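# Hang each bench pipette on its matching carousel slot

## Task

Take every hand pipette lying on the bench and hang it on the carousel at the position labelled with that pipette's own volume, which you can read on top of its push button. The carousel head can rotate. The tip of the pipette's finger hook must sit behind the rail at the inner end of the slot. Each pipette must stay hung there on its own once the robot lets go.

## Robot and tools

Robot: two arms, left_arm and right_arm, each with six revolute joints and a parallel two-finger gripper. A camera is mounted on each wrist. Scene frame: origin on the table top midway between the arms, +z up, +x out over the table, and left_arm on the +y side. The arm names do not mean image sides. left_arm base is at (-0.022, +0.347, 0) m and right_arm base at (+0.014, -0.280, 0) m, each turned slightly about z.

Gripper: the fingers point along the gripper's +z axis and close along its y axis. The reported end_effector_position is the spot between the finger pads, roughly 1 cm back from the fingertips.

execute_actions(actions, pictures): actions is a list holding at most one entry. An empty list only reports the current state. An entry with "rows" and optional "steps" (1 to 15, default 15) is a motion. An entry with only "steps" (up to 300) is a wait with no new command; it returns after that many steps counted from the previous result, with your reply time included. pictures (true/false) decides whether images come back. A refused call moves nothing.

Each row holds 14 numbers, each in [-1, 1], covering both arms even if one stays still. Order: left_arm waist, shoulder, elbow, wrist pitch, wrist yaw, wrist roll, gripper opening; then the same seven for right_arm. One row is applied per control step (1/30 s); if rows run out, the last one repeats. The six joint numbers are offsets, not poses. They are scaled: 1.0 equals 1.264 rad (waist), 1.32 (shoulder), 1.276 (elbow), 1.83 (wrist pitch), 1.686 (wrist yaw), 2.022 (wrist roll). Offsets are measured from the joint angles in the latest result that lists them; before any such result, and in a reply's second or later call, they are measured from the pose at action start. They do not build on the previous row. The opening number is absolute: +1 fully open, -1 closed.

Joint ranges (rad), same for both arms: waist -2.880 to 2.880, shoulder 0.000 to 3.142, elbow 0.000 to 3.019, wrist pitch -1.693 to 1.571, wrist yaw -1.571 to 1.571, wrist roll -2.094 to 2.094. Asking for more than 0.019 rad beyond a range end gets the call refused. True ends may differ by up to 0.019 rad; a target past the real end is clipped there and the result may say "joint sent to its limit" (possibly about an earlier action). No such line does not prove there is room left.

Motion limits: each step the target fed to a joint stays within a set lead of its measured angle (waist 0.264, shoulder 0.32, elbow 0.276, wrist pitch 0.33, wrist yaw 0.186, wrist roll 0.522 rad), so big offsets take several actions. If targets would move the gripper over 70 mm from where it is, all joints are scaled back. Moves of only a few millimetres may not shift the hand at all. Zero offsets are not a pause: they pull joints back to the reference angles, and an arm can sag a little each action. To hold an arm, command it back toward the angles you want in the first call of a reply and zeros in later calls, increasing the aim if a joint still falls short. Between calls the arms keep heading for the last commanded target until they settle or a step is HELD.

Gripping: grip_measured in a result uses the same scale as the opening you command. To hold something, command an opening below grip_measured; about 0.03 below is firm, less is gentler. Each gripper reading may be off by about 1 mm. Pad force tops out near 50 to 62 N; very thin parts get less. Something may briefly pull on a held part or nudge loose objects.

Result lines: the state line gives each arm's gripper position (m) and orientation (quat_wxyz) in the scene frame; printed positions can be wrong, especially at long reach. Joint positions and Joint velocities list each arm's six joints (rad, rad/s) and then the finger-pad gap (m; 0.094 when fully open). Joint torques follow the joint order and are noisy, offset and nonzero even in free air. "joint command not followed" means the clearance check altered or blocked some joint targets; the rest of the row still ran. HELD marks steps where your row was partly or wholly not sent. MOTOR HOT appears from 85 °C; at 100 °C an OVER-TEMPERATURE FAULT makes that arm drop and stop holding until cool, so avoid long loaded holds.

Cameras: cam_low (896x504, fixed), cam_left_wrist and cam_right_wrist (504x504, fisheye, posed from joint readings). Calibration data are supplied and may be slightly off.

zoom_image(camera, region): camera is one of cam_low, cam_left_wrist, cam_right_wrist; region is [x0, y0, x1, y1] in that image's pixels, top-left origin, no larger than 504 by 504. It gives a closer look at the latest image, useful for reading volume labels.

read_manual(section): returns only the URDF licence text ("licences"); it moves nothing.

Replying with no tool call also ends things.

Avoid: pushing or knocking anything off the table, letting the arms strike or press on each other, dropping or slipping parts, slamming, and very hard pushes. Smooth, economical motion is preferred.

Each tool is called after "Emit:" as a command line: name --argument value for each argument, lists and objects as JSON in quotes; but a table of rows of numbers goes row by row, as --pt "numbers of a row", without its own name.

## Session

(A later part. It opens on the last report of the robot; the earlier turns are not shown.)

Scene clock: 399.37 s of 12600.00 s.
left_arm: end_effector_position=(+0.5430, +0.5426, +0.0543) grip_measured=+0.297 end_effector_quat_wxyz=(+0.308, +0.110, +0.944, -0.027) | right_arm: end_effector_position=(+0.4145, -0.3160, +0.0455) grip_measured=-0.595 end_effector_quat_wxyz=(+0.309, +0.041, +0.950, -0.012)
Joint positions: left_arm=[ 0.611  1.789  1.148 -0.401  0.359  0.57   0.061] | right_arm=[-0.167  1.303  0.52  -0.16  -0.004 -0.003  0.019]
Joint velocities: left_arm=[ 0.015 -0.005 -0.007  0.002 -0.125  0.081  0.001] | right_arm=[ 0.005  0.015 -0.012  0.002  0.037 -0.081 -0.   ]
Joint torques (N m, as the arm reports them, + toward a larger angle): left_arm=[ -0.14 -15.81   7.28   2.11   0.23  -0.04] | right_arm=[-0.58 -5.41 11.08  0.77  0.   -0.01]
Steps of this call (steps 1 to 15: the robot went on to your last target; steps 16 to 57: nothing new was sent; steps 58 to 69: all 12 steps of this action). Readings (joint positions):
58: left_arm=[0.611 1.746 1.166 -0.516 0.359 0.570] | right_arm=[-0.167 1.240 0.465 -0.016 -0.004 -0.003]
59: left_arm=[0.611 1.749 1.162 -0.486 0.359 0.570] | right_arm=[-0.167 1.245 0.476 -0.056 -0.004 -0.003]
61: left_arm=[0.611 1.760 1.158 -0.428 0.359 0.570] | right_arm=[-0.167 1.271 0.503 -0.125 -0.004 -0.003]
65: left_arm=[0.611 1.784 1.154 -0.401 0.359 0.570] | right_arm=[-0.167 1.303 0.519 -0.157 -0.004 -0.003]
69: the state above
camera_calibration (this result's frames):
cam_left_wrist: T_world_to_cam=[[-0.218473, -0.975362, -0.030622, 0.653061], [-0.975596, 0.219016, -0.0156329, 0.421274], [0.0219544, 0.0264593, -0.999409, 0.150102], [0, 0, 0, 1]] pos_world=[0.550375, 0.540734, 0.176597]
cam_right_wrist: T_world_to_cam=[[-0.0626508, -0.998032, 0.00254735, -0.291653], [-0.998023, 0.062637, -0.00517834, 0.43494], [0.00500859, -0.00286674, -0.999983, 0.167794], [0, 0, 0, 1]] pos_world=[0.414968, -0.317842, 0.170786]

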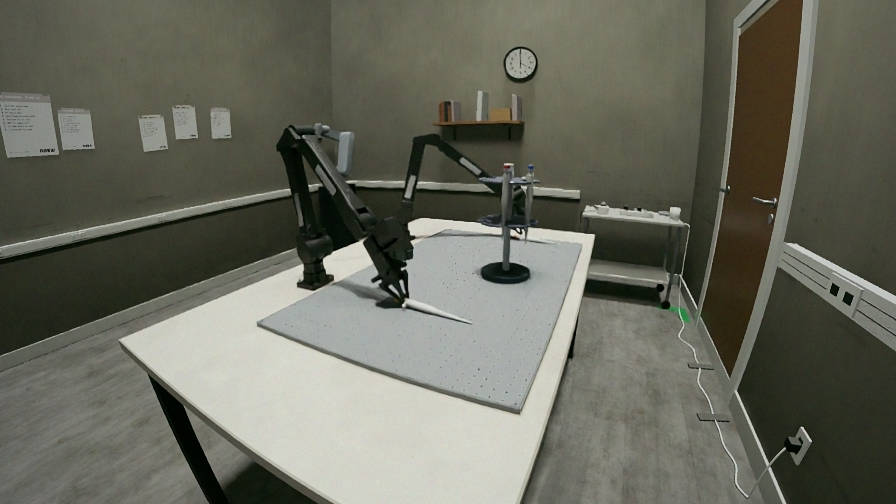

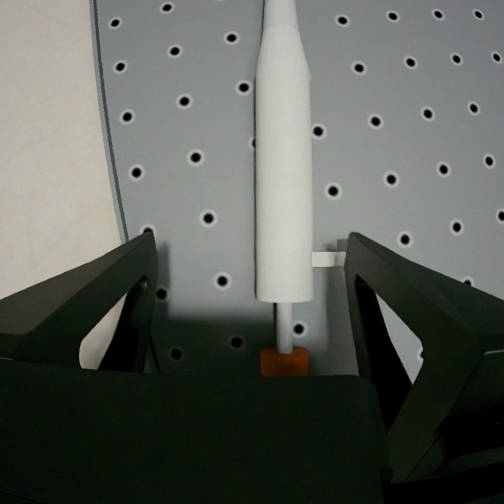

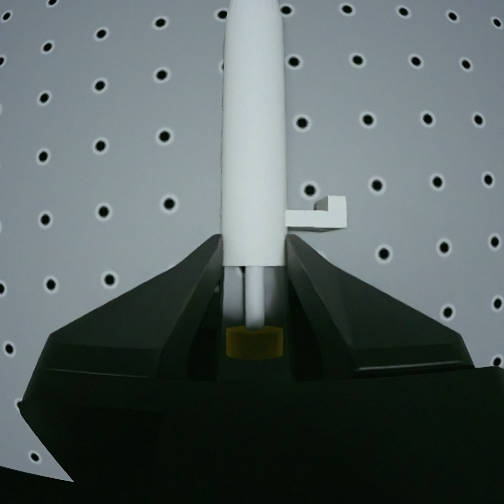

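Emit:
execute_actions --actions '[{"rows":[[-0.006,-0.03,-0.035,0,0,0,0.3,0,0,0.02,0,0,0,-0.45]],"steps":12}]' --pictures false

Emit:
execute_actions --actions '[{"rows":[[0,0,0.015,0,0,0,0.3,0,0.022,0.02,0,0,0,-0.3]],"steps":12}]'

Scene clock: 405.10 s of 12600.00 s.
left_arm: end_effector_position=(+0.5267, +0.5350, +0.0425) grip_measured=+0.297 end_effector_quat_wxyz=(+0.296, +0.108, +0.949, -0.035) | right_arm: end_effector_position=(+0.4144, -0.3160, +0.0455) grip_measured=-0.453 end_effector_quat_wxyz=(+0.309, +0.041, +0.950, -0.012)
Joint positions: left_arm=[ 0.611  1.778  1.104 -0.4    0.359  0.57   0.061] | right_arm=[-0.167  1.303  0.52  -0.16  -0.004 -0.003  0.026]
Joint velocities: left_arm=[-0.015 -0.005 -0.022  0.012  0.022  0.051  0.   ] | right_arm=[ 0.005 -0.005  0.017  0.002 -0.037  0.095 -0.   ]
Joint torques (N m, as the arm reports them, + toward a larger angle): left_arm=[ -0.96 -18.73   7.14   1.23   0.23  -0.05] | right_arm=[-0.62 -5.32 10.06  1.35  0.   -0.01]
Steps of this call (steps 1 to 15: the robot went on to your last target; steps 16 to 90: nothing new was sent; then 2.33 s passed at rest; steps 91 to 102: all 12 steps of this action). Readings (joint positions):
91: left_arm=[0.611 1.788 1.144 -0.400 0.359 0.570] | right_arm=[-0.167 1.303 0.520 -0.160 -0.004 -0.003]
92: left_arm=[0.611 1.784 1.135 -0.400 0.359 0.570] | right_arm=[-0.167 1.303 0.520 -0.160 -0.004 -0.003]
94: left_arm=[0.611 1.778 1.116 -0.400 0.359 0.570] | right_arm=[-0.167 1.303 0.520 -0.160 -0.004 -0.003]
98: left_arm=[0.611 1.778 1.104 -0.400 0.359 0.570] | right_arm=[-0.167 1.303 0.520 -0.160 -0.004 -0.003]
102: the state above

Scene clock: 405.50 s of 12600.00 s.
left_arm: end_effector_position=(+0.5267, +0.5350, +0.0425) grip_measured=+0.297 end_effector_quat_wxyz=(+0.296, +0.108, +0.949, -0.035) | right_arm: end_effector_position=(+0.4127, -0.3159, +0.0382) grip_measured=-0.303 end_effector_quat_wxyz=(+0.300, +0.041, +0.953, -0.012)
Joint positions: left_arm=[ 0.611  1.778  1.104 -0.4    0.359  0.57   0.061] | right_arm=[-0.167  1.322  0.52  -0.16  -0.004 -0.003  0.033]
Joint velocities: left_arm=[-0.015 -0.005 -0.022 -0.017  0.037  0.007 -0.001] | right_arm=[ 0.015 -0.015 -0.007 -0.012 -0.051 -0.037  0.   ]
Joint torques (N m, as the arm reports them, + toward a larger angle): left_arm=[ -0.27 -16.06   8.67   1.32   0.23  -0.03] | right_arm=[-0.6  -4.8   9.99  1.42  0.   -0.01]
Steps of this call (steps 1 to 12: all 12 steps of this action). Readings (joint positions):
1: left_arm=[0.611 1.778 1.104 -0.400 0.359 0.570] | right_arm=[-0.167 1.304 0.520 -0.160 -0.004 -0.003]
2: left_arm=[0.611 1.778 1.104 -0.400 0.359 0.570] | right_arm=[-0.167 1.306 0.520 -0.160 -0.004 -0.003]
4: left_arm=[0.611 1.778 1.104 -0.400 0.359 0.570] | right_arm=[-0.167 1.314 0.520 -0.160 -0.004 -0.003]
8: left_arm=[0.611 1.778 1.104 -0.400 0.359 0.570] | right_arm=[-0.167 1.322 0.520 -0.160 -0.004 -0.003]
12: the state above
camera_calibration (this result's frames):
cam_left_wrist: T_world_to_cam=[[-0.219067, -0.975639, -0.0117727, 0.641354], [-0.975691, 0.218972, 0.00884519, 0.405825], [-0.00605181, 0.0134242, -0.999892, 0.160608], [0, 0, 0, 1]] pos_world=[0.537431, 0.534709, 0.164551]
cam_right_wrist: T_world_to_cam=[[-0.0626065, -0.998036, 0.00201594, -0.291586], [-0.997935, 0.062629, 0.0142692, 0.432353], [-0.0143674, -0.00111843, -0.999896, 0.169051], [0, 0, 0, 1]] pos_world=[0.415634, -0.317902, 0.163451]

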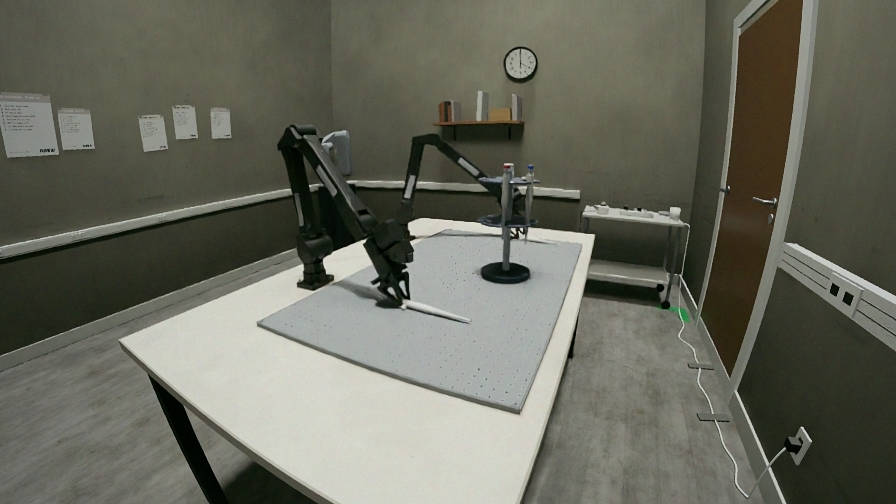

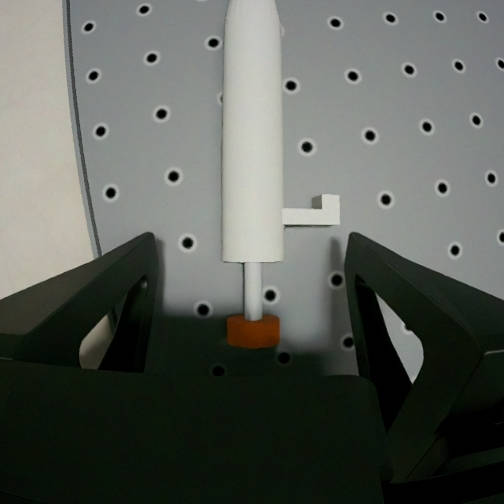

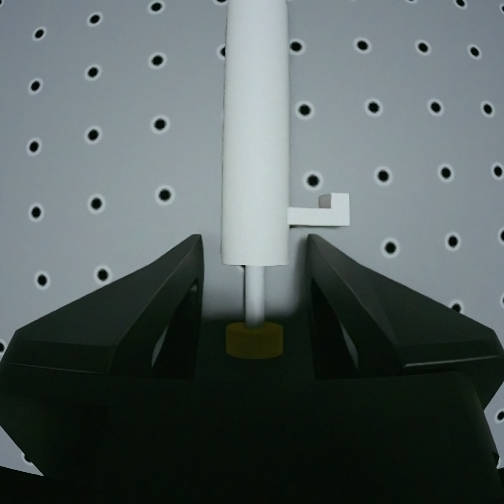

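Emit:
execute_actions --actions '[{"rows":[[0,0.02,0.015,0.012,0,0,-0.3,0,0.014,0.02,0.012,0,0,-0.3]],"steps":12}]'

Emit:
execute_actions --actions '[{"rows":[[0,0,0.015,0,0,0,-0.64,0,0,0.02,0,0,0,-0.64]],"steps":12}]'

Scene clock: 408.20 s of 12600.00 s.
left_arm: end_effector_position=(+0.5271, +0.5352, +0.0385) grip_measured=-0.297 end_effector_quat_wxyz=(+0.295, +0.108, +0.949, -0.035) | right_arm: end_effector_position=(+0.4130, -0.3159, +0.0367) grip_measured=-0.303 end_effector_quat_wxyz=(+0.299, +0.041, +0.953, -0.012)
Joint positions: left_arm=[ 0.611  1.786  1.104 -0.393  0.359  0.57   0.033] | right_arm=[-0.167  1.327  0.52  -0.156 -0.004 -0.003  0.033]
Joint velocities: left_arm=[ 0.005  0.015  0.002  0.007  0.007  0.037 -0.   ] | right_arm=[-0.005  0.024 -0.012  0.017 -0.022 -0.022 -0.   ]
Joint torques (N m, as the arm reports them, + toward a larger angle): left_arm=[ -0.2  -14.38   8.69   1.96   0.23  -0.04] | right_arm=[-0.64 -4.64  9.99  2.15  0.    0.  ]
Steps of this call (steps 1 to 15: the robot went on to your last target; steps 16 to 69: nothing new was sent; steps 70 to 81: all 12 steps of this action). Readings (joint positions):
70: left_arm=[0.611 1.778 1.104 -0.398 0.359 0.570] | right_arm=[-0.167 1.322 0.520 -0.159 -0.004 -0.003]
71: left_arm=[0.611 1.779 1.104 -0.396 0.359 0.570] | right_arm=[-0.167 1.323 0.520 -0.158 -0.004 -0.003]
73: left_arm=[0.611 1.781 1.104 -0.394 0.359 0.570] | right_arm=[-0.167 1.325 0.520 -0.156 -0.004 -0.003]
77: left_arm=[0.611 1.786 1.104 -0.393 0.359 0.570] | right_arm=[-0.167 1.327 0.520 -0.156 -0.004 -0.003]
81: the state above
camera_calibration (this result's frames):
cam_left_wrist: T_world_to_cam=[[-0.21909, -0.975649, -0.0103758, 0.64158], [-0.975671, 0.218982, 0.0106583, 0.406175], [-0.00812668, 0.0124585, -0.999889, 0.158242], [0, 0, 0, 1]] pos_world=[0.538143, 0.53504, 0.160552]
cam_right_wrist: T_world_to_cam=[[-0.0626035, -0.998037, 0.00197422, -0.291591], [-0.997912, 0.0626269, 0.0157943, 0.432624], [-0.0158869, -0.000981319, -0.999873, 0.168146], [0, 0, 0, 1]] pos_world=[0.416137, -0.317947, 0.161867]

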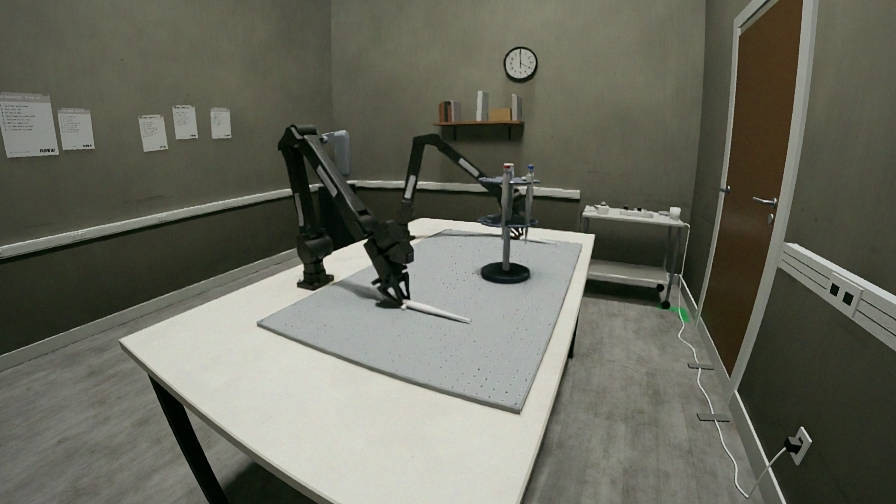

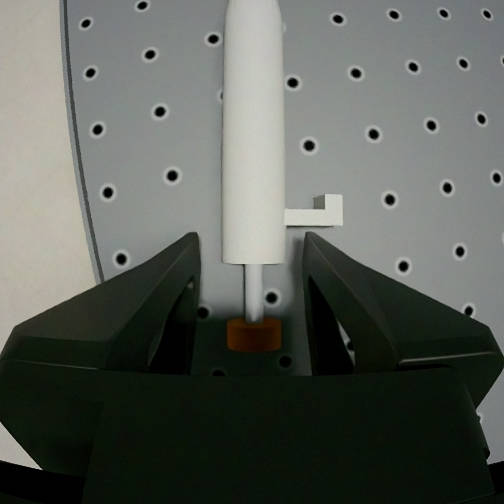

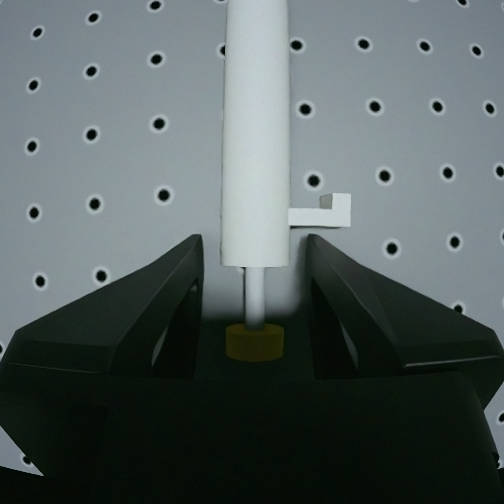

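Scene clock: 408.60 s of 12600.00 s.
left_arm: end_effector_position=(+0.5273, +0.5351, +0.0392) grip_measured=-0.637 end_effector_quat_wxyz=(+0.295, +0.108, +0.949, -0.035) | right_arm: end_effector_position=(+0.4130, -0.3159, +0.0367) grip_measured=-0.588 end_effector_quat_wxyz=(+0.299, +0.041, +0.953, -0.012)
Joint positions: left_arm=[ 0.611  1.785  1.104 -0.393  0.36   0.57   0.017] | right_arm=[-0.167  1.327  0.52  -0.156 -0.004 -0.003  0.019]
Joint velocities: left_arm=[ 0.005 -0.015 -0.012 -0.007  0.007 -0.007  0.002] | right_arm=[-0.015  0.005 -0.002 -0.002  0.051 -0.007 -0.   ]
Joint torques (N m, as the arm reports them, + toward a larger angle): left_arm=[ -0.23 -15.93   8.62   1.34   0.22  -0.04] | right_arm=[-0.64 -5.58  9.93  1.38  0.   -0.01]
Steps of this call (steps 1 to 12: all 12 steps of this action). Readings (joint positions):
1: left_arm=[0.611 1.786 1.104 -0.393 0.359 0.570] | right_arm=[-0.167 1.327 0.520 -0.156 -0.004 -0.003]
2: left_arm=[0.611 1.786 1.104 -0.393 0.358 0.570] | right_arm=[-0.167 1.327 0.520 -0.156 -0.004 -0.003]
4: left_arm=[0.611 1.785 1.104 -0.393 0.360 0.570] | right_arm=[-0.167 1.327 0.520 -0.156 -0.004 -0.003]
8: left_arm=[0.611 1.785 1.104 -0.393 0.360 0.570] | right_arm=[-0.167 1.327 0.520 -0.156 -0.004 -0.003]
12: the state above
camera_calibration (this result's frames):
cam_left_wrist: T_world_to_cam=[[-0.219431, -0.975571, -0.0105431, 0.641684], [-0.975604, 0.219337, 0.00934234, 0.406135], [-0.00680164, 0.0123358, -0.999901, 0.158288], [0, 0, 0, 1]] pos_world=[0.538109, 0.534976, 0.161243]
cam_right_wrist: T_world_to_cam=[[-0.0626035, -0.998037, 0.00197422, -0.291591], [-0.997912, 0.0626269, 0.0157943, 0.432624], [-0.0158869, -0.000981319, -0.999873, 0.168146], [0, 0, 0, 1]] pos_world=[0.416137, -0.317947, 0.161867]

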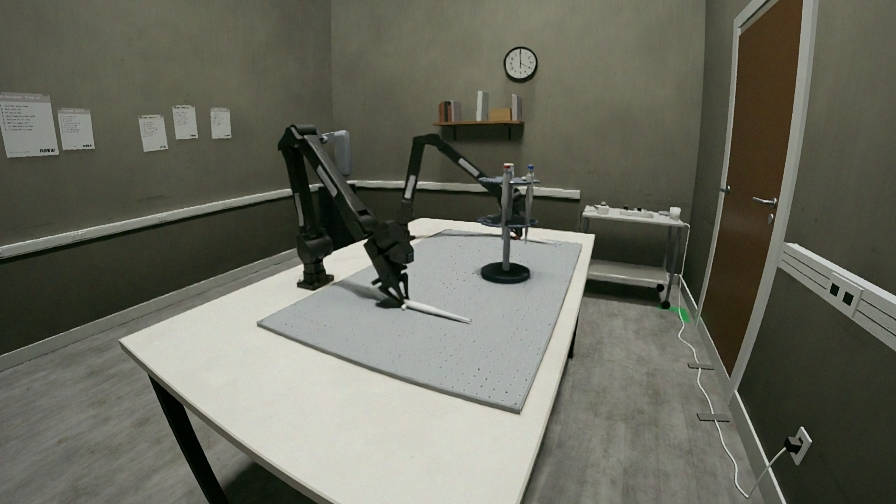

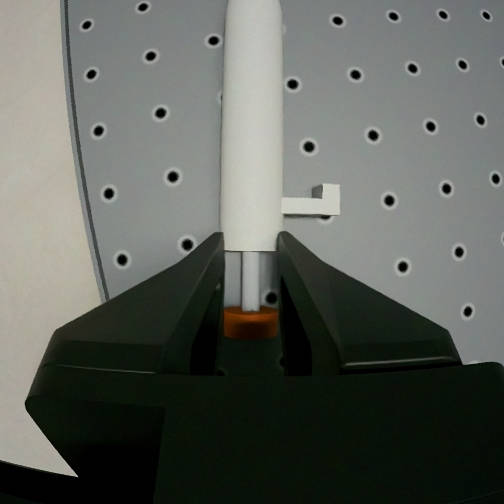

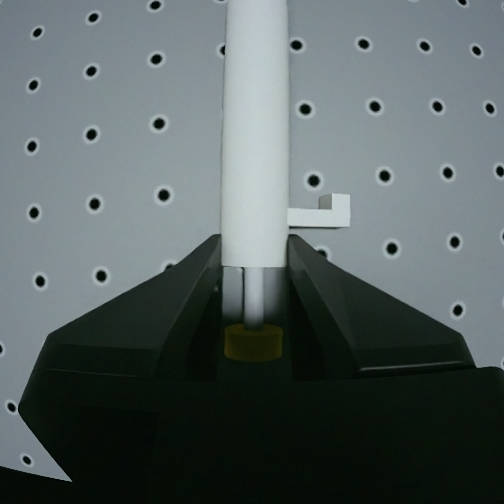

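Emit:
execute_actions --actions '[{"rows":[[0,0,0.015,0,0,0,-0.3,0,0,0.02,0,0,0,-0.4]],"steps":8}]' --pictures false

Emit:
execute_actions --actions '[{"rows":[[-0.016,0.03,0.043,0,0,0,-0.3,0,0.027,0.042,0,0,0,-0.4]],"steps":12}]'

Scene clock: 411.93 s of 12600.00 s.
left_arm: end_effector_position=(+0.5273, +0.5351, +0.0392) grip_measured=-0.303 end_effector_quat_wxyz=(+0.295, +0.108, +0.949, -0.035) | right_arm: end_effector_position=(+0.4130, -0.3159, +0.0367) grip_measured=-0.403 end_effector_quat_wxyz=(+0.299, +0.041, +0.953, -0.012)
Joint positions: left_arm=[ 0.611  1.785  1.104 -0.393  0.36   0.57   0.033] | right_arm=[-0.167  1.327  0.52  -0.156 -0.004 -0.003  0.028]
Joint velocities: left_arm=[-0.015  0.005  0.002 -0.012 -0.037  0.022 -0.001] | right_arm=[-0.005 -0.005 -0.002 -0.017  0.007 -0.007 -0.002]
Joint torques (N m, as the arm reports them, + toward a larger angle): left_arm=[ -0.18 -15.92   8.66   1.35   0.23  -0.03] | right_arm=[-0.6  -5.53  9.88  1.28  0.   -0.01]
Steps of this call (steps 1 to 15: the robot went on to your last target; steps 16 to 90: nothing new was sent; then 0.07 s passed at rest; steps 91 to 98: all 8 steps of this action). Readings (joint positions):
91: left_arm=[0.611 1.785 1.104 -0.393 0.360 0.570] | right_arm=[-0.167 1.327 0.520 -0.156 -0.004 -0.003]
92: left_arm=[0.611 1.785 1.104 -0.393 0.360 0.570] | right_arm=[-0.167 1.327 0.520 -0.156 -0.004 -0.003]
94: left_arm=[0.611 1.785 1.104 -0.393 0.360 0.570] | right_arm=[-0.167 1.327 0.520 -0.156 -0.004 -0.003]
98: the state above

Scene clock: 412.33 s of 12600.00 s.
left_arm: end_effector_position=(+0.5285, +0.5320, +0.0277) grip_measured=-0.303 end_effector_quat_wxyz=(+0.288, +0.109, +0.951, -0.041) | right_arm: end_effector_position=(+0.4180, -0.3163, +0.0330) grip_measured=-0.403 end_effector_quat_wxyz=(+0.294, +0.041, +0.955, -0.012)
Joint positions: left_arm=[ 0.605  1.81   1.11  -0.393  0.36   0.57   0.033] | right_arm=[-0.167  1.353  0.536 -0.156 -0.004 -0.003  0.028]
Joint velocities: left_arm=[-0.005 -0.005  0.012  0.002 -0.007  0.022  0.   ] | right_arm=[-0.015 -0.015  0.002 -0.017 -0.022 -0.037  0.001]
Joint torques (N m, as the arm reports them, + toward a larger angle): left_arm=[ -1.33 -14.76  10.81   1.32   0.23  -0.03] | right_arm=[-0.57 -5.43 10.9   1.39  0.    0.  ]
Steps of this call (steps 1 to 12: all 12 steps of this action). Readings (joint positions):
1: left_arm=[0.610 1.786 1.105 -0.393 0.360 0.570] | right_arm=[-0.167 1.329 0.522 -0.156 -0.004 -0.003]
2: left_arm=[0.610 1.788 1.106 -0.393 0.360 0.570] | right_arm=[-0.167 1.333 0.525 -0.156 -0.004 -0.003]
4: left_arm=[0.609 1.796 1.109 -0.393 0.360 0.570] | right_arm=[-0.167 1.345 0.532 -0.156 -0.004 -0.003]
8: left_arm=[0.605 1.808 1.109 -0.393 0.360 0.570] | right_arm=[-0.167 1.353 0.536 -0.156 -0.004 -0.003]
12: the state above
camera_calibration (this result's frames):
cam_left_wrist: T_world_to_cam=[[-0.225091, -0.974337, 0.00110458, 0.640846], [-0.97404, 0.22505, 0.024445, 0.403827], [-0.0240663, 0.00442645, -0.999701, 0.160199], [0, 0, 0, 1]] pos_world=[0.541448, 0.532809, 0.149571]
cam_right_wrist: T_world_to_cam=[[-0.0625847, -0.998038, 0.00169253, -0.29172], [-0.997697, 0.0626076, 0.026088, 0.437266], [-0.0261428, -0.0000559231, -0.999658, 0.169184], [0, 0, 0, 1]] pos_world=[0.422425, -0.318514, 0.158212]

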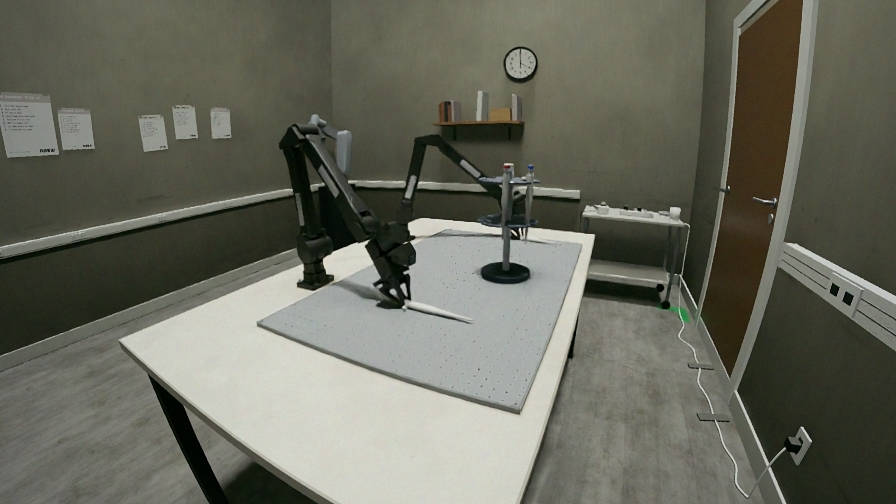

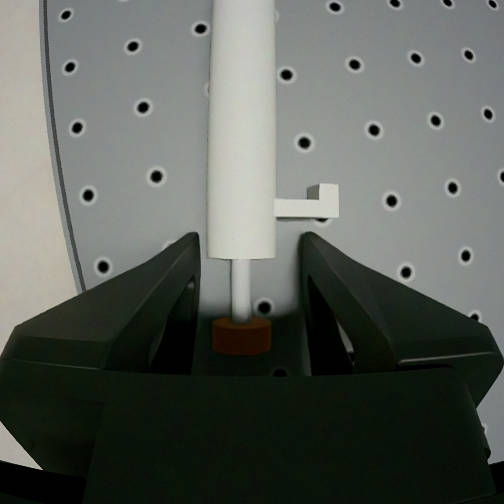

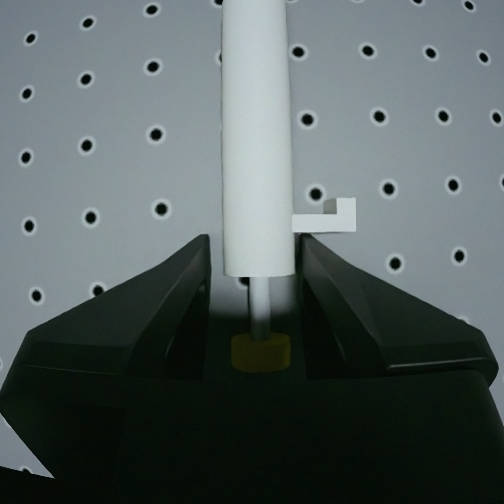

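Emit:
execute_actions --actions '[{"rows":[[0,0,0.05,0,0,0,-0.3,0,0,0.02,0,0,0,-0.63]],"steps":12}]'

Scene clock: 414.00 s of 12600.00 s.
left_arm: end_effector_position=(+0.5337, +0.5344, +0.0328) grip_measured=-0.303 end_effector_quat_wxyz=(+0.293, +0.110, +0.949, -0.038) | right_arm: end_effector_position=(+0.4180, -0.3163, +0.0330) grip_measured=-0.581 end_effector_quat_wxyz=(+0.294, +0.041, +0.955, -0.012)
Joint positions: left_arm=[ 0.605  1.81   1.122 -0.393  0.36   0.57   0.033] | right_arm=[-0.167  1.353  0.536 -0.156 -0.004 -0.003  0.02 ]
Joint velocities: left_arm=[-0.024 -0.005  0.002  0.007 -0.037 -0.066 -0.   ] | right_arm=[-0.015  0.005 -0.002 -0.017 -0.022 -0.037 -0.001]
Joint torques (N m, as the arm reports them, + toward a larger angle): left_arm=[ -0.26 -16.2   11.05   1.34   0.23  -0.04] | right_arm=[-0.6  -5.86  9.85  1.37  0.01 -0.01]
Steps of this call (steps 1 to 15: the robot went on to your last target; steps 16 to 38: nothing new was sent; steps 39 to 50: all 12 steps of this action). Readings (joint positions):
39: left_arm=[0.605 1.810 1.111 -0.393 0.360 0.570] | right_arm=[-0.167 1.353 0.536 -0.156 -0.004 -0.003]
40: left_arm=[0.605 1.810 1.112 -0.393 0.360 0.570] | right_arm=[-0.167 1.353 0.536 -0.156 -0.004 -0.003]
42: left_arm=[0.605 1.810 1.116 -0.393 0.360 0.570] | right_arm=[-0.167 1.353 0.536 -0.156 -0.004 -0.003]
46: left_arm=[0.605 1.810 1.122 -0.393 0.360 0.570] | right_arm=[-0.167 1.353 0.536 -0.156 -0.004 -0.003]
50: the state above
camera_calibration (this result's frames):
cam_left_wrist: T_world_to_cam=[[-0.22506, -0.974323, -0.00658308, 0.644544], [-0.974263, 0.224948, 0.0144779, 0.408709], [-0.0126253, 0.00967204, -0.999874, 0.156479], [0, 0, 0, 1]] pos_world=[0.545227, 0.534542, 0.154785]
cam_right_wrist: T_world_to_cam=[[-0.0625847, -0.998038, 0.00169253, -0.29172], [-0.997697, 0.0626076, 0.026088, 0.437266], [-0.0261428, -0.0000559231, -0.999658, 0.169184], [0, 0, 0, 1]] pos_world=[0.422425, -0.318514, 0.158212]

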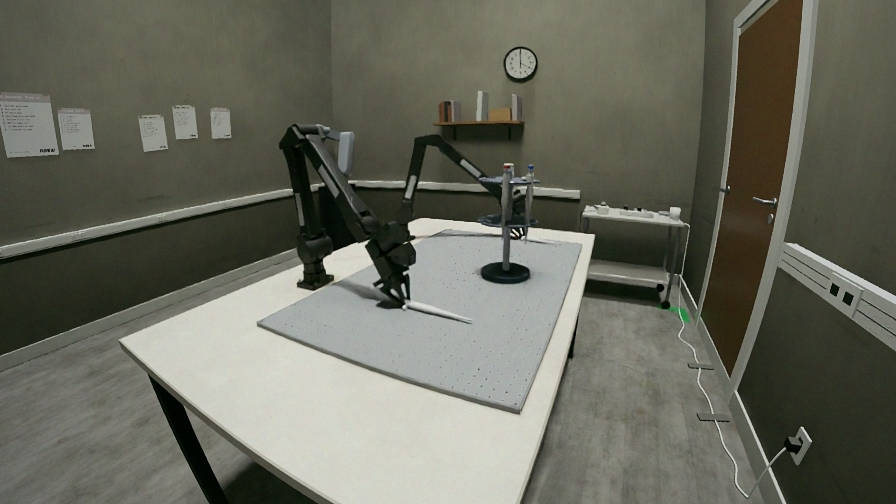

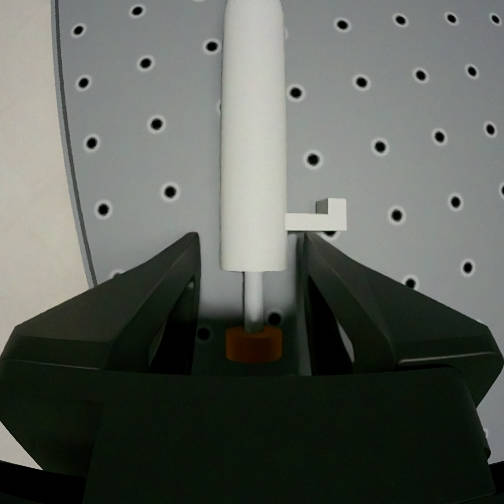

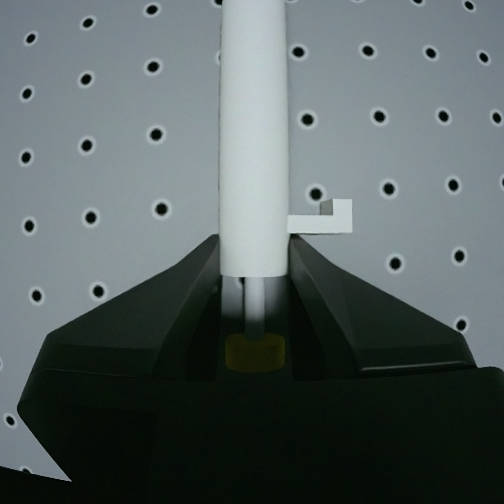

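Emit:
execute_actions --actions '[{"rows":[[0,0.015,0.03,0,0,0,-0.3,0,0,0.02,0,0,0,-0.63],[0,0.015,0.03,0,0,0,-0.3,0,0,0.02,0,0,0,-0.63],[0,0.015,0.03,0,0,0,-0.3,0,0,0.02,0,0,0,-0.63],[0,0.015,0.03,0,0,0,-0.3,0,0,0.02,0,0,0,-0.63],[0,0.015,0.03,0,0,0,-0.3,0,0,0.02,0,0,0,-0.63],[0,0.015,0.03,0,0,0,-0.63,0,0,0.02,0,0,0,-0.63]],"steps":15}]' --pictures false

Emit:
execute_actions --actions '[{"rows":[[0,0,0.03,0,0,0,-0.63,0,0.005,0.05,-0.015,0,0,-0.63],[0,0,0.03,0,0,0,-0.63,0,0.01,0.07,-0.035,0,0,-0.63],[0,0,0.03,0,0,0,-0.63,0,0.015,0.1,-0.06,0,0,-0.63],[0,0,0.03,0,0,0,-0.63,0,0.02,0.13,-0.085,0,0,-0.63],[0,0,0.03,0,0,0,-0.63,0,0.025,0.16,-0.11,0,0,-0.63],[0,0,0.03,0,0,0,-0.63,0,0.03,0.19,-0.135,0,0,-0.63],[0,0,0.03,0,0,0,-0.63,0,0.035,0.22,-0.16,0,0,-0.63],[0,0,0.03,0,0,0,-0.63,0,0.04,0.25,-0.185,0,0,-0.63],[0,0,0.03,0,0,0,-0.63,0,0.046,0.28,-0.21,0,0,-0.63],[0,0,0.03,0,0,0,-0.63,0,0.053,0.31,-0.23,0,0,-0.63],[0,0,0.03,0,0,0,-0.63,0,0.06,0.345,-0.25,0,0,-0.63]],"steps":13}]' --pictures false

Emit:
execute_actions --actions '[{"rows":[[0,0,0.03,0,0,0,-0.63,0,0.005,0.05,-0.015,0,0,-0.63],[0,0,0.03,0,0,0,-0.63,0,0.01,0.07,-0.035,0,0,-0.63],[0,0,0.03,0,0,0,-0.63,0,0.015,0.1,-0.06,0,0,-0.63],[0,0,0.03,0,0,0,-0.63,0,0.02,0.13,-0.085,0,0,-0.63],[0,0,0.03,0,0,0,-0.63,0,0.025,0.16,-0.11,0,0,-0.63],[0,0,0.03,0,0,0,-0.63,0,0.03,0.19,-0.135,0,0,-0.63],[0,0,0.03,0,0,0,-0.63,0,0.035,0.22,-0.16,0,0,-0.63],[0,0,0.03,0,0,0,-0.63,0,0.04,0.25,-0.185,0,0,-0.63],[0,0,0.03,0,0,0,-0.63,0,0.046,0.28,-0.21,0,0,-0.63],[0,0,0.03,0,0,0,-0.63,0,0.053,0.31,-0.23,0,0,-0.63],[0,0,0.03,0,0,0,-0.63,0,0.06,0.345,-0.25,0,0,-0.63]],"steps":13}]' --pictures false

Emit:
execute_actions --actions '[{"rows":[[0,0,0.03,0,0,0,-0.63,0,0.005,0.05,-0.015,0,0,-0.63],[0,0,0.03,0,0,0,-0.63,0,0.01,0.07,-0.035,0,0,-0.63],[0,0,0.03,0,0,0,-0.63,0,0.015,0.1,-0.06,0,0,-0.63],[0,0,0.03,0,0,0,-0.63,0,0.02,0.13,-0.085,0,0,-0.63],[0,0,0.03,0,0,0,-0.63,0,0.025,0.16,-0.11,0,0,-0.63],[0,0,0.03,0,0,0,-0.63,0,0.03,0.19,-0.135,0,0,-0.63],[0,0,0.03,0,0,0,-0.63,0,0.035,0.22,-0.16,0,0,-0.63],[0,0,0.03,0,0,0,-0.63,0,0.04,0.25,-0.185,0,0,-0.63],[0,0,0.03,0,0,0,-0.63,0,0.046,0.28,-0.21,0,0,-0.63],[0,0,0.03,0,0,0,-0.63,0,0.053,0.31,-0.23,0,0,-0.63],[0,0,0.03,0,0,0,-0.63,0,0.06,0.345,-0.25,0,0,-0.63]],"steps":15}]'

Scene clock: 426.63 s of 12600.00 s.
left_arm: end_effector_position=(+0.5336, +0.5345, +0.0327) grip_measured=-0.592 end_effector_quat_wxyz=(+0.293, +0.110, +0.949, -0.038) | right_arm: end_effector_position=(+0.4180, -0.3163, +0.0330) grip_measured=-0.581 end_effector_quat_wxyz=(+0.294, +0.041, +0.955, -0.012)
Joint positions: left_arm=[ 0.605  1.81   1.122 -0.393  0.359  0.57   0.019] | right_arm=[-0.167  1.353  0.536 -0.156 -0.004 -0.003  0.02 ]
Joint velocities: left_arm=[-0.015 -0.005 -0.007  0.012 -0.022 -0.007 -0.001] | right_arm=[-0.024 -0.005 -0.002  0.012 -0.022 -0.007 -0.   ]
Joint torques (N m, as the arm reports them, + toward a larger angle): left_arm=[ -0.25 -14.37  10.09   1.3    0.24  -0.04] | right_arm=[-0.58 -5.87  9.84  1.37  0.   -0.01]
Steps of this call (steps 1 to 15: the robot went on to your last target; steps 16 to 90: nothing new was sent; then 9.13 s passed at rest; steps 91 to 105: all 15 steps of this action). Readings (joint positions):
91: left_arm=[0.605 1.810 1.122 -0.393 0.360 0.570] | right_arm=[-0.167 1.353 0.536 -0.156 -0.004 -0.003]
92: left_arm=[0.605 1.810 1.122 -0.393 0.360 0.570] | right_arm=[-0.167 1.353 0.536 -0.156 -0.004 -0.003]
94: left_arm=[0.605 1.810 1.122 -0.393 0.360 0.570] | right_arm=[-0.167 1.353 0.536 -0.156 -0.004 -0.003]
98: left_arm=[0.605 1.810 1.122 -0.393 0.359 0.570] | right_arm=[-0.167 1.353 0.536 -0.156 -0.004 -0.003]
105: the state above

Scene clock: 427.07 s of 12600.00 s.
left_arm: end_effector_position=(+0.5336, +0.5345, +0.0327) grip_measured=-0.592 end_effector_quat_wxyz=(+0.293, +0.110, +0.949, -0.038) | right_arm: end_effector_position=(+0.4969, -0.3234, +0.1152) grip_measured=-0.581 end_effector_quat_wxyz=(+0.244, +0.042, +0.969, -0.009)
Joint positions: left_arm=[ 0.605  1.81   1.122 -0.393  0.359  0.57   0.019] | right_arm=[-0.167  1.424  0.923 -0.576 -0.004 -0.003  0.02 ]
Joint velocities: left_arm=[-0.005 -0.024  0.012 -0.007 -0.007  0.007 -0.   ] | right_arm=[-0.005  0.015  0.706 -0.305  0.007 -0.007 -0.001]
Joint torques (N m, as the arm reports them, + toward a larger angle): left_arm=[ -0.2  -16.24  10.07   1.35   0.22  -0.03] | right_arm=[-0.6  -7.93 10.2   0.63  0.   -0.01]
Steps of this call (steps 1 to 13: all 13 steps of this action). Readings (joint positions):
1: left_arm=[0.605 1.810 1.122 -0.393 0.359 0.570] | right_arm=[-0.167 1.353 0.538 -0.160 -0.004 -0.003]
2: left_arm=[0.605 1.810 1.122 -0.393 0.359 0.570] | right_arm=[-0.167 1.354 0.545 -0.175 -0.004 -0.003]
4: left_arm=[0.605 1.810 1.122 -0.393 0.359 0.570] | right_arm=[-0.167 1.359 0.582 -0.237 -0.004 -0.003]
8: left_arm=[0.605 1.810 1.122 -0.393 0.359 0.570] | right_arm=[-0.167 1.392 0.728 -0.406 -0.004 -0.003]
13: the state above

Scene clock: 427.50 s of 12600.00 s.
left_arm: end_effector_position=(+0.5336, +0.5345, +0.0327) grip_measured=-0.592 end_effector_quat_wxyz=(+0.293, +0.110, +0.949, -0.038) | right_arm: end_effector_position=(+0.5367, -0.3270, +0.2068) grip_measured=-0.581 end_effector_quat_wxyz=(+0.184, +0.042, +0.982, -0.007)
Joint positions: left_arm=[ 0.605  1.81   1.122 -0.393  0.359  0.57   0.019] | right_arm=[-0.167  1.499  1.296 -0.998 -0.004 -0.003  0.02 ]
Joint velocities: left_arm=[-0.005 -0.005 -0.027 -0.007 -0.007  0.007 -0.   ] | right_arm=[-0.005  0.024  0.696 -0.31  -0.037 -0.022 -0.   ]
Joint torques (N m, as the arm reports them, + toward a larger angle): left_arm=[ -0.2  -16.27  10.03   1.38   0.23  -0.04] | right_arm=[ -0.64 -10.58  12.29   0.72   0.    -0.01]
Steps of this call (steps 1 to 13: all 13 steps of this action). Readings (joint positions):
1: left_arm=[0.605 1.810 1.122 -0.393 0.359 0.570] | right_arm=[-0.167 1.424 0.943 -0.582 -0.004 -0.003]
2: left_arm=[0.605 1.810 1.122 -0.393 0.359 0.570] | right_arm=[-0.167 1.424 0.959 -0.592 -0.004 -0.003]
4: left_arm=[0.605 1.810 1.122 -0.393 0.359 0.570] | right_arm=[-0.167 1.427 0.995 -0.649 -0.004 -0.003]
8: left_arm=[0.605 1.810 1.122 -0.393 0.359 0.570] | right_arm=[-0.167 1.457 1.112 -0.824 -0.004 -0.003]
13: the state above

Scene clock: 428.00 s of 12600.00 s.
left_arm: end_effector_position=(+0.5336, +0.5345, +0.0327) grip_measured=-0.592 end_effector_quat_wxyz=(+0.293, +0.110, +0.949, -0.038) | right_arm: end_effector_position=(+0.5441, -0.3277, +0.3195) grip_measured=-0.581 end_effector_quat_wxyz=(+0.131, +0.043, +0.990, -0.004)
Joint positions: left_arm=[ 0.605  1.81   1.122 -0.393  0.359  0.57   0.019] | right_arm=[-0.167  1.571  1.696 -1.433 -0.004 -0.003  0.02 ]
Joint velocities: left_arm=[ 0.005 -0.015  0.012 -0.012 -0.037 -0.007 -0.   ] | right_arm=[ 0.015 -0.034  0.252 -0.134 -0.007  0.007  0.   ]
Joint torques (N m, as the arm reports them, + toward a larger angle): left_arm=[ -0.1  -16.38  10.05   1.36   0.23  -0.04] | right_arm=[ -0.59 -11.05  12.32   0.27   0.01  -0.01]
Steps of this call (steps 1 to 15: all 15 steps of this action). Readings (joint positions):
1: left_arm=[0.605 1.810 1.122 -0.393 0.359 0.570] | right_arm=[-0.167 1.499 1.314 -1.003 -0.004 -0.003]
2: left_arm=[0.605 1.810 1.122 -0.393 0.359 0.570] | right_arm=[-0.167 1.499 1.329 -1.014 -0.004 -0.003]
4: left_arm=[0.605 1.810 1.122 -0.393 0.359 0.570] | right_arm=[-0.167 1.503 1.364 -1.071 -0.004 -0.003]
8: left_arm=[0.605 1.810 1.122 -0.393 0.359 0.570] | right_arm=[-0.167 1.535 1.484 -1.245 -0.004 -0.003]
15: the state above
camera_calibration (this result's frames):
cam_left_wrist: T_world_to_cam=[[-0.224886, -0.974361, -0.00684961, 0.644535], [-0.974301, 0.224769, 0.0146834, 0.40879], [-0.0127673, 0.00997566, -0.999869, 0.156372], [0, 0, 0, 1]] pos_world=[0.545228, 0.534567, 0.154763]
cam_right_wrist: T_world_to_cam=[[-0.0635447, -0.997952, -0.00739437, -0.292213], [-0.933852, 0.0568468, 0.353112, 0.415159], [-0.351968, 0.0293437, -0.935552, 0.625236], [0, 0, 0, 1]] pos_world=[0.589192, -0.333562, 0.436182]

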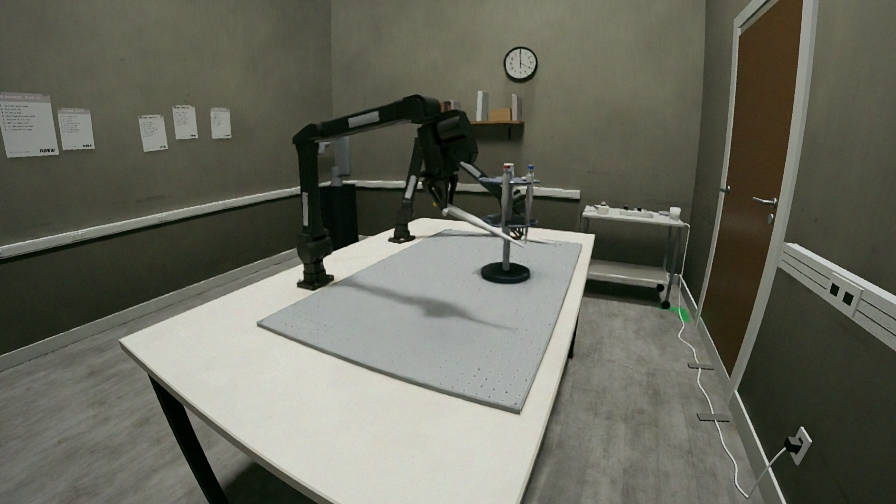

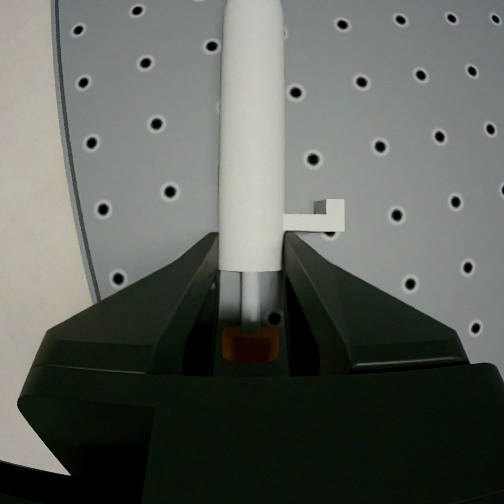

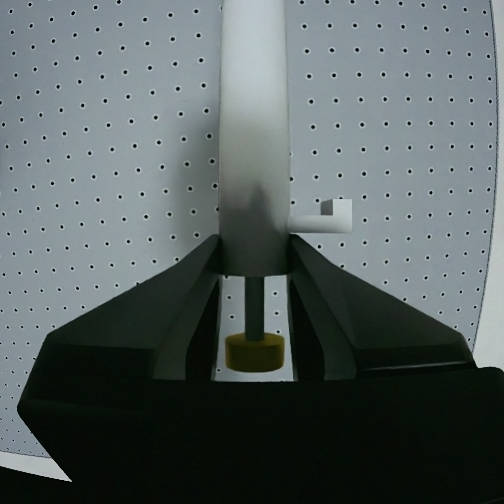

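Emit:
execute_actions --actions '[{"rows":[[0,0,0.03,0,0,0,-0.63,0,0.01,0.05,-0.01,0.03,0,-0.63],[0,0,0.03,0,0,0,-0.63,0,0.01,0.05,-0.02,0.07,0,-0.63],[0,0,0.03,0,0,0,-0.63,0,0.01,0.05,-0.03,0.11,0,-0.63],[0,0,0.03,0,0,0,-0.63,0,0.01,0.05,-0.04,0.15,0,-0.63],[0,0,0.03,0,0,0,-0.63,0,0.014,0.055,-0.05,0.19,0,-0.63],[0,0,0.03,0,0,0,-0.63,0,0.014,0.055,-0.058,0.23,0,-0.63],[0,0,0.03,0,0,0,-0.63,0,0.014,0.055,-0.058,0.27,0,-0.63],[0,0,0.03,0,0,0,-0.63,0,0.014,0.055,-0.058,0.31,0,-0.63],[0,0,0.03,0,0,0,-0.63,0,0.014,0.055,-0.058,0.35,0,-0.63],[0,0,0.03,0,0,0,-0.63,0,0.014,0.055,-0.058,0.39,0,-0.63],[0,0,0.03,0,0,0,-0.63,0,0.014,0.055,-0.058,0.43,0,-0.63],[0,0,0.03,0,0,0,-0.63,0,0.014,0.055,-0.058,0.47,0,-0.63],[0,0,0.03,0,0,0,-0.63,0,0.014,0.055,-0.058,0.51,0,-0.63],[0,0,0.03,0,0,0,-0.63,0,0.014,0.055,-0.058,0.54,0,-0.63],[0,0,0.03,0,0,0,-0.63,0,0.014,0.055,-0.058,0.565,0,-0.63]]}]' --pictures false

Emit:
execute_actions --actions '[{"rows":[[0,0,0.03,0,0,0,-0.63,0,0,0.025,0,0.01,-0.04,-0.63],[0,0,0.03,0,0,0,-0.63,0,0,0.025,0,0.01,-0.07,-0.63],[0,0,0.03,0,0,0,-0.63,0,0,0.025,0,0.01,-0.1,-0.63],[0,0,0.03,0,0,0,-0.63,0,0,0.025,0,0.01,-0.13,-0.63],[0,0,0.03,0,0,0,-0.63,0,0,0.025,0,0.01,-0.16,-0.63],[0,0,0.03,0,0,0,-0.63,0,0,0.025,0,0.01,-0.19,-0.63],[0,0,0.03,0,0,0,-0.63,0,0,0.025,0,0.01,-0.22,-0.63],[0,0,0.03,0,0,0,-0.63,0,0,0.025,0,0.01,-0.25,-0.63],[0,0,0.03,0,0,0,-0.63,0,0,0.025,0,0.01,-0.28,-0.63],[0,0,0.03,0,0,0,-0.63,0,0,0.025,0,0.01,-0.31,-0.63],[0,0,0.03,0,0,0,-0.63,0,0,0.025,0,0.01,-0.34,-0.63],[0,0,0.03,0,0,0,-0.63,0,0,0.025,0,0.01,-0.37,-0.63],[0,0,0.03,0,0,0,-0.63,0,0,0.025,0,0.01,-0.4,-0.63],[0,0,0.03,0,0,0,-0.63,0,0,0.025,0,0.01,-0.43,-0.63],[0,0,0.03,0,0,0,-0.63,0,0,0.025,0,0.01,-0.46,-0.63]]}]' --pictures false

Emit:
execute_actions --actions '[{"rows":[[0,0,0.03,0,0,0,-0.63,0,0,0.025,0,0,-0.07,-0.63],[0,0,0.03,0,0,0,-0.63,0,0,0.025,0,0,-0.1,-0.63],[0,0,0.03,0,0,0,-0.63,0,0,0.025,0,0,-0.13,-0.63],[0,0,0.03,0,0,0,-0.63,0,0,0.025,0,0,-0.16,-0.63],[0,0,0.03,0,0,0,-0.63,0,0,0.025,0,0,-0.19,-0.63],[0,0,0.03,0,0,0,-0.63,0,0,0.025,0,0,-0.22,-0.63],[0,0,0.03,0,0,0,-0.63,0,0,0.025,0,0,-0.25,-0.63],[0,0,0.03,0,0,0,-0.63,0,0,0.025,0,0,-0.28,-0.63],[0,0,0.03,0,0,0,-0.63,0,0,0.025,0,0,-0.31,-0.63],[0,0,0.03,0,0,0,-0.63,0,0,0.025,0,0,-0.34,-0.63],[0,0,0.03,0,0,0,-0.63,0,0,0.025,0,0,-0.37,-0.63],[0,0,0.03,0,0,0,-0.63,0,0,0.025,0,0,-0.4,-0.63],[0,0,0.03,0,0,0,-0.63,0,0,0.025,0,0,-0.43,-0.63],[0,0,0.03,0,0,0,-0.63,0,0,0.025,0,0,-0.46,-0.63]],"steps":15}]' --pictures false

Emit:
execute_actions --actions '[{"steps":15}]'

Scene clock: 442.73 s of 12600.00 s.
left_arm: end_effector_position=(+0.5336, +0.5345, +0.0327) grip_measured=-0.592 end_effector_quat_wxyz=(+0.293, +0.110, +0.949, -0.038) | right_arm: end_effector_position=(+0.5018, -0.4598, +0.3798) grip_measured=-0.581 end_effector_quat_wxyz=(+0.055, +0.075, +0.894, -0.438)
Joint positions: left_arm=[ 0.605  1.81   1.122 -0.393  0.359  0.57   0.019] | right_arm=[-0.166  1.58   1.709 -1.531  0.904 -0.004  0.02 ]
Joint velocities: left_arm=[-0.015  0.005 -0.007 -0.022 -0.051  0.037 -0.   ] | right_arm=[-0.005 -0.005  0.032 -0.007  1.238  0.007  0.001]
Joint torques (N m, as the arm reports them, + toward a larger angle): left_arm=[ -0.31 -16.33  10.12   1.31   0.23  -0.04] | right_arm=[ -0.61 -11.58  14.77   0.44   0.44   0.09]
Steps of this call (steps 1 to 30: the robot went on to your last target; steps 31 to 90: nothing new was sent; then 11.23 s passed at rest; steps 91 to 105: all 15 steps of this action). Readings (joint positions):
91: left_arm=[0.605 1.810 1.122 -0.393 0.359 0.570] | right_arm=[-0.167 1.573 1.704 -1.447 0.017 -0.003]
92: left_arm=[0.605 1.810 1.122 -0.393 0.359 0.570] | right_arm=[-0.166 1.573 1.704 -1.449 0.064 -0.003]
94: left_arm=[0.605 1.810 1.122 -0.393 0.359 0.570] | right_arm=[-0.166 1.573 1.705 -1.469 0.190 -0.004]
98: left_arm=[0.605 1.810 1.122 -0.393 0.359 0.570] | right_arm=[-0.166 1.577 1.708 -1.522 0.458 -0.004]
105: the state above

Scene clock: 443.23 s of 12600.00 s.
left_arm: end_effector_position=(+0.5336, +0.5345, +0.0327) grip_measured=-0.592 end_effector_quat_wxyz=(+0.293, +0.110, +0.949, -0.038) | right_arm: end_effector_position=(+0.5012, -0.4613, +0.3819) grip_measured=-0.581 end_effector_quat_wxyz=(-0.094, -0.222, +0.866, -0.438)
Joint positions: left_arm=[ 0.605  1.81   1.122 -0.393  0.359  0.57   0.019] | right_arm=[-0.166  1.58   1.709 -1.531  0.918 -0.674  0.02 ]
Joint velocities: left_arm=[ 0.005 -0.005  0.017 -0.017  0.051 -0.022 -0.   ] | right_arm=[ 0.005 -0.005  0.017 -0.002  0.007 -1.736  0.001]
Joint torques (N m, as the arm reports them, + toward a larger angle): left_arm=[ -0.18 -16.3   10.03   1.35   0.24  -0.03] | right_arm=[ -0.77 -10.38  12.62   0.72   0.55   0.  ]
Steps of this call (steps 1 to 15: all 15 steps of this action). Readings (joint positions):
1: left_arm=[0.605 1.810 1.122 -0.393 0.359 0.570] | right_arm=[-0.166 1.580 1.709 -1.531 0.918 -0.013]
2: left_arm=[0.605 1.810 1.122 -0.393 0.359 0.570] | right_arm=[-0.166 1.580 1.709 -1.531 0.918 -0.033]
4: left_arm=[0.605 1.810 1.122 -0.393 0.359 0.570] | right_arm=[-0.166 1.580 1.709 -1.531 0.918 -0.098]
8: left_arm=[0.605 1.810 1.122 -0.393 0.359 0.570] | right_arm=[-0.166 1.580 1.709 -1.531 0.918 -0.282]
15: the state above

Scene clock: 443.73 s of 12600.00 s.
left_arm: end_effector_position=(+0.5336, +0.5345, +0.0327) grip_measured=-0.592 end_effector_quat_wxyz=(+0.293, +0.110, +0.949, -0.038) | right_arm: end_effector_position=(+0.5012, -0.4612, +0.3818) grip_measured=-0.581 end_effector_quat_wxyz=(-0.242, -0.512, +0.733, -0.376)
Joint positions: left_arm=[ 0.605  1.81   1.122 -0.393  0.359  0.57   0.019] | right_arm=[-0.166  1.58   1.709 -1.531  0.917 -1.393  0.02 ]
Joint velocities: left_arm=[-0.005 -0.005  0.002 -0.007  0.037  0.007 -0.   ] | right_arm=[-0.015  0.005  0.002  0.007  0.066 -1.385 -0.   ]
Joint torques (N m, as the arm reports them, + toward a larger angle): left_arm=[ -0.45 -16.35  10.11   1.38   0.23  -0.03] | right_arm=[ -0.63 -11.08  12.75   0.59   0.43  -0.12]
Steps of this call (steps 1 to 15: all 15 steps of this action). Readings (joint positions):
1: left_arm=[0.605 1.810 1.122 -0.393 0.359 0.570] | right_arm=[-0.166 1.580 1.709 -1.531 0.918 -0.706]
2: left_arm=[0.605 1.810 1.122 -0.393 0.359 0.570] | right_arm=[-0.166 1.580 1.709 -1.531 0.918 -0.735]
4: left_arm=[0.605 1.810 1.122 -0.393 0.359 0.570] | right_arm=[-0.166 1.580 1.709 -1.531 0.918 -0.810]
8: left_arm=[0.605 1.810 1.122 -0.393 0.359 0.570] | right_arm=[-0.166 1.580 1.709 -1.531 0.917 -1.005]
15: the state above

Scene clock: 444.23 s of 12600.00 s.
left_arm: end_effector_position=(+0.5336, +0.5345, +0.0327) grip_measured=-0.592 end_effector_quat_wxyz=(+0.293, +0.110, +0.949, -0.038) | right_arm: end_effector_position=(+0.5012, -0.4612, +0.3818) grip_measured=-0.581 end_effector_quat_wxyz=(-0.277, -0.579, +0.681, -0.352)
Joint positions: left_arm=[ 0.605  1.81   1.122 -0.393  0.359  0.57   0.019] | right_arm=[-0.166  1.58   1.709 -1.531  0.917 -1.582  0.02 ]
Joint velocities: left_arm=[ 0.005  0.005  0.007  0.002 -0.007 -0.022 -0.   ] | right_arm=[-0.005  0.005 -0.007 -0.002  0.051 -0.037  0.001]
Joint torques (N m, as the arm reports them, + toward a larger angle): left_arm=[ -0.23 -16.29  10.11   1.3    0.23  -0.03] | right_arm=[ -0.54 -10.74  12.51   0.52   0.44  -0.11]
Steps of this call (steps 1 to 15: the robot went on to your last target). Readings (joint positions):
1: left_arm=[0.605 1.810 1.122 -0.393 0.359 0.570] | right_arm=[-0.166 1.580 1.709 -1.531 0.917 -1.433]
2: left_arm=[0.605 1.810 1.122 -0.393 0.359 0.570] | right_arm=[-0.166 1.580 1.709 -1.531 0.917 -1.464]
4: left_arm=[0.605 1.810 1.122 -0.393 0.359 0.570] | right_arm=[-0.166 1.580 1.709 -1.531 0.917 -1.509]
8: left_arm=[0.605 1.810 1.122 -0.393 0.359 0.570] | right_arm=[-0.166 1.580 1.709 -1.531 0.917 -1.557]
15: the state above
camera_calibration (this result's frames):
cam_left_wrist: T_world_to_cam=[[-0.224886, -0.974361, -0.00684961, 0.644535], [-0.974301, 0.224769, 0.0146834, 0.40879], [-0.0127673, 0.00997566, -0.999869, 0.156372], [0, 0, 0, 1]] pos_world=[0.545228, 0.534567, 0.154763]
cam_right_wrist: T_world_to_cam=[[0.987545, -0.0770855, 0.13716, -0.585012], [-0.138882, -0.0174078, 0.990156, -0.31518], [-0.073939, -0.996873, -0.0278968, -0.286781], [0, 0, 0, 1]] pos_world=[0.512748, -0.336467, 0.384318]

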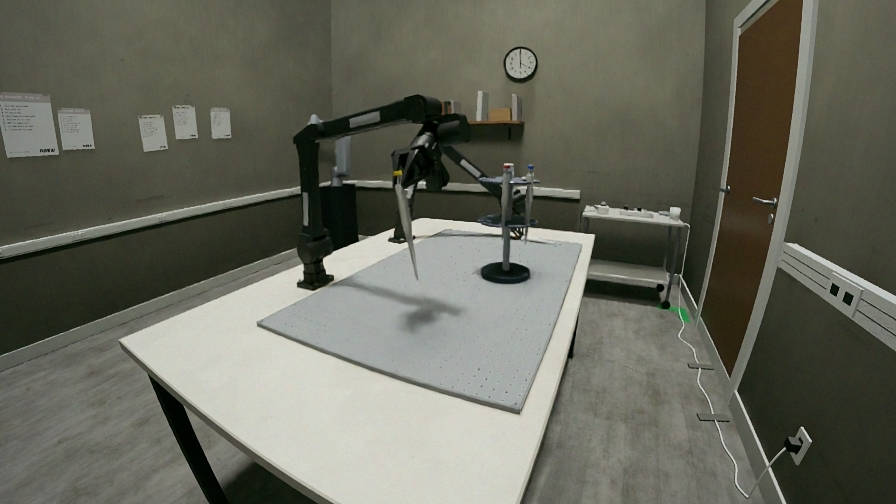

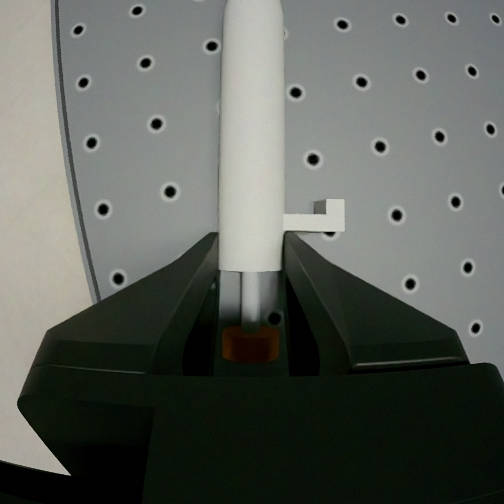

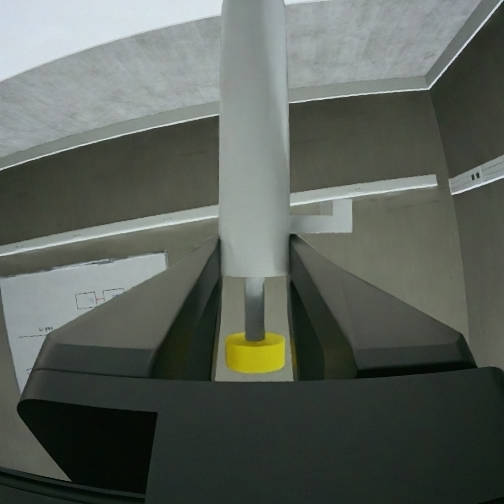

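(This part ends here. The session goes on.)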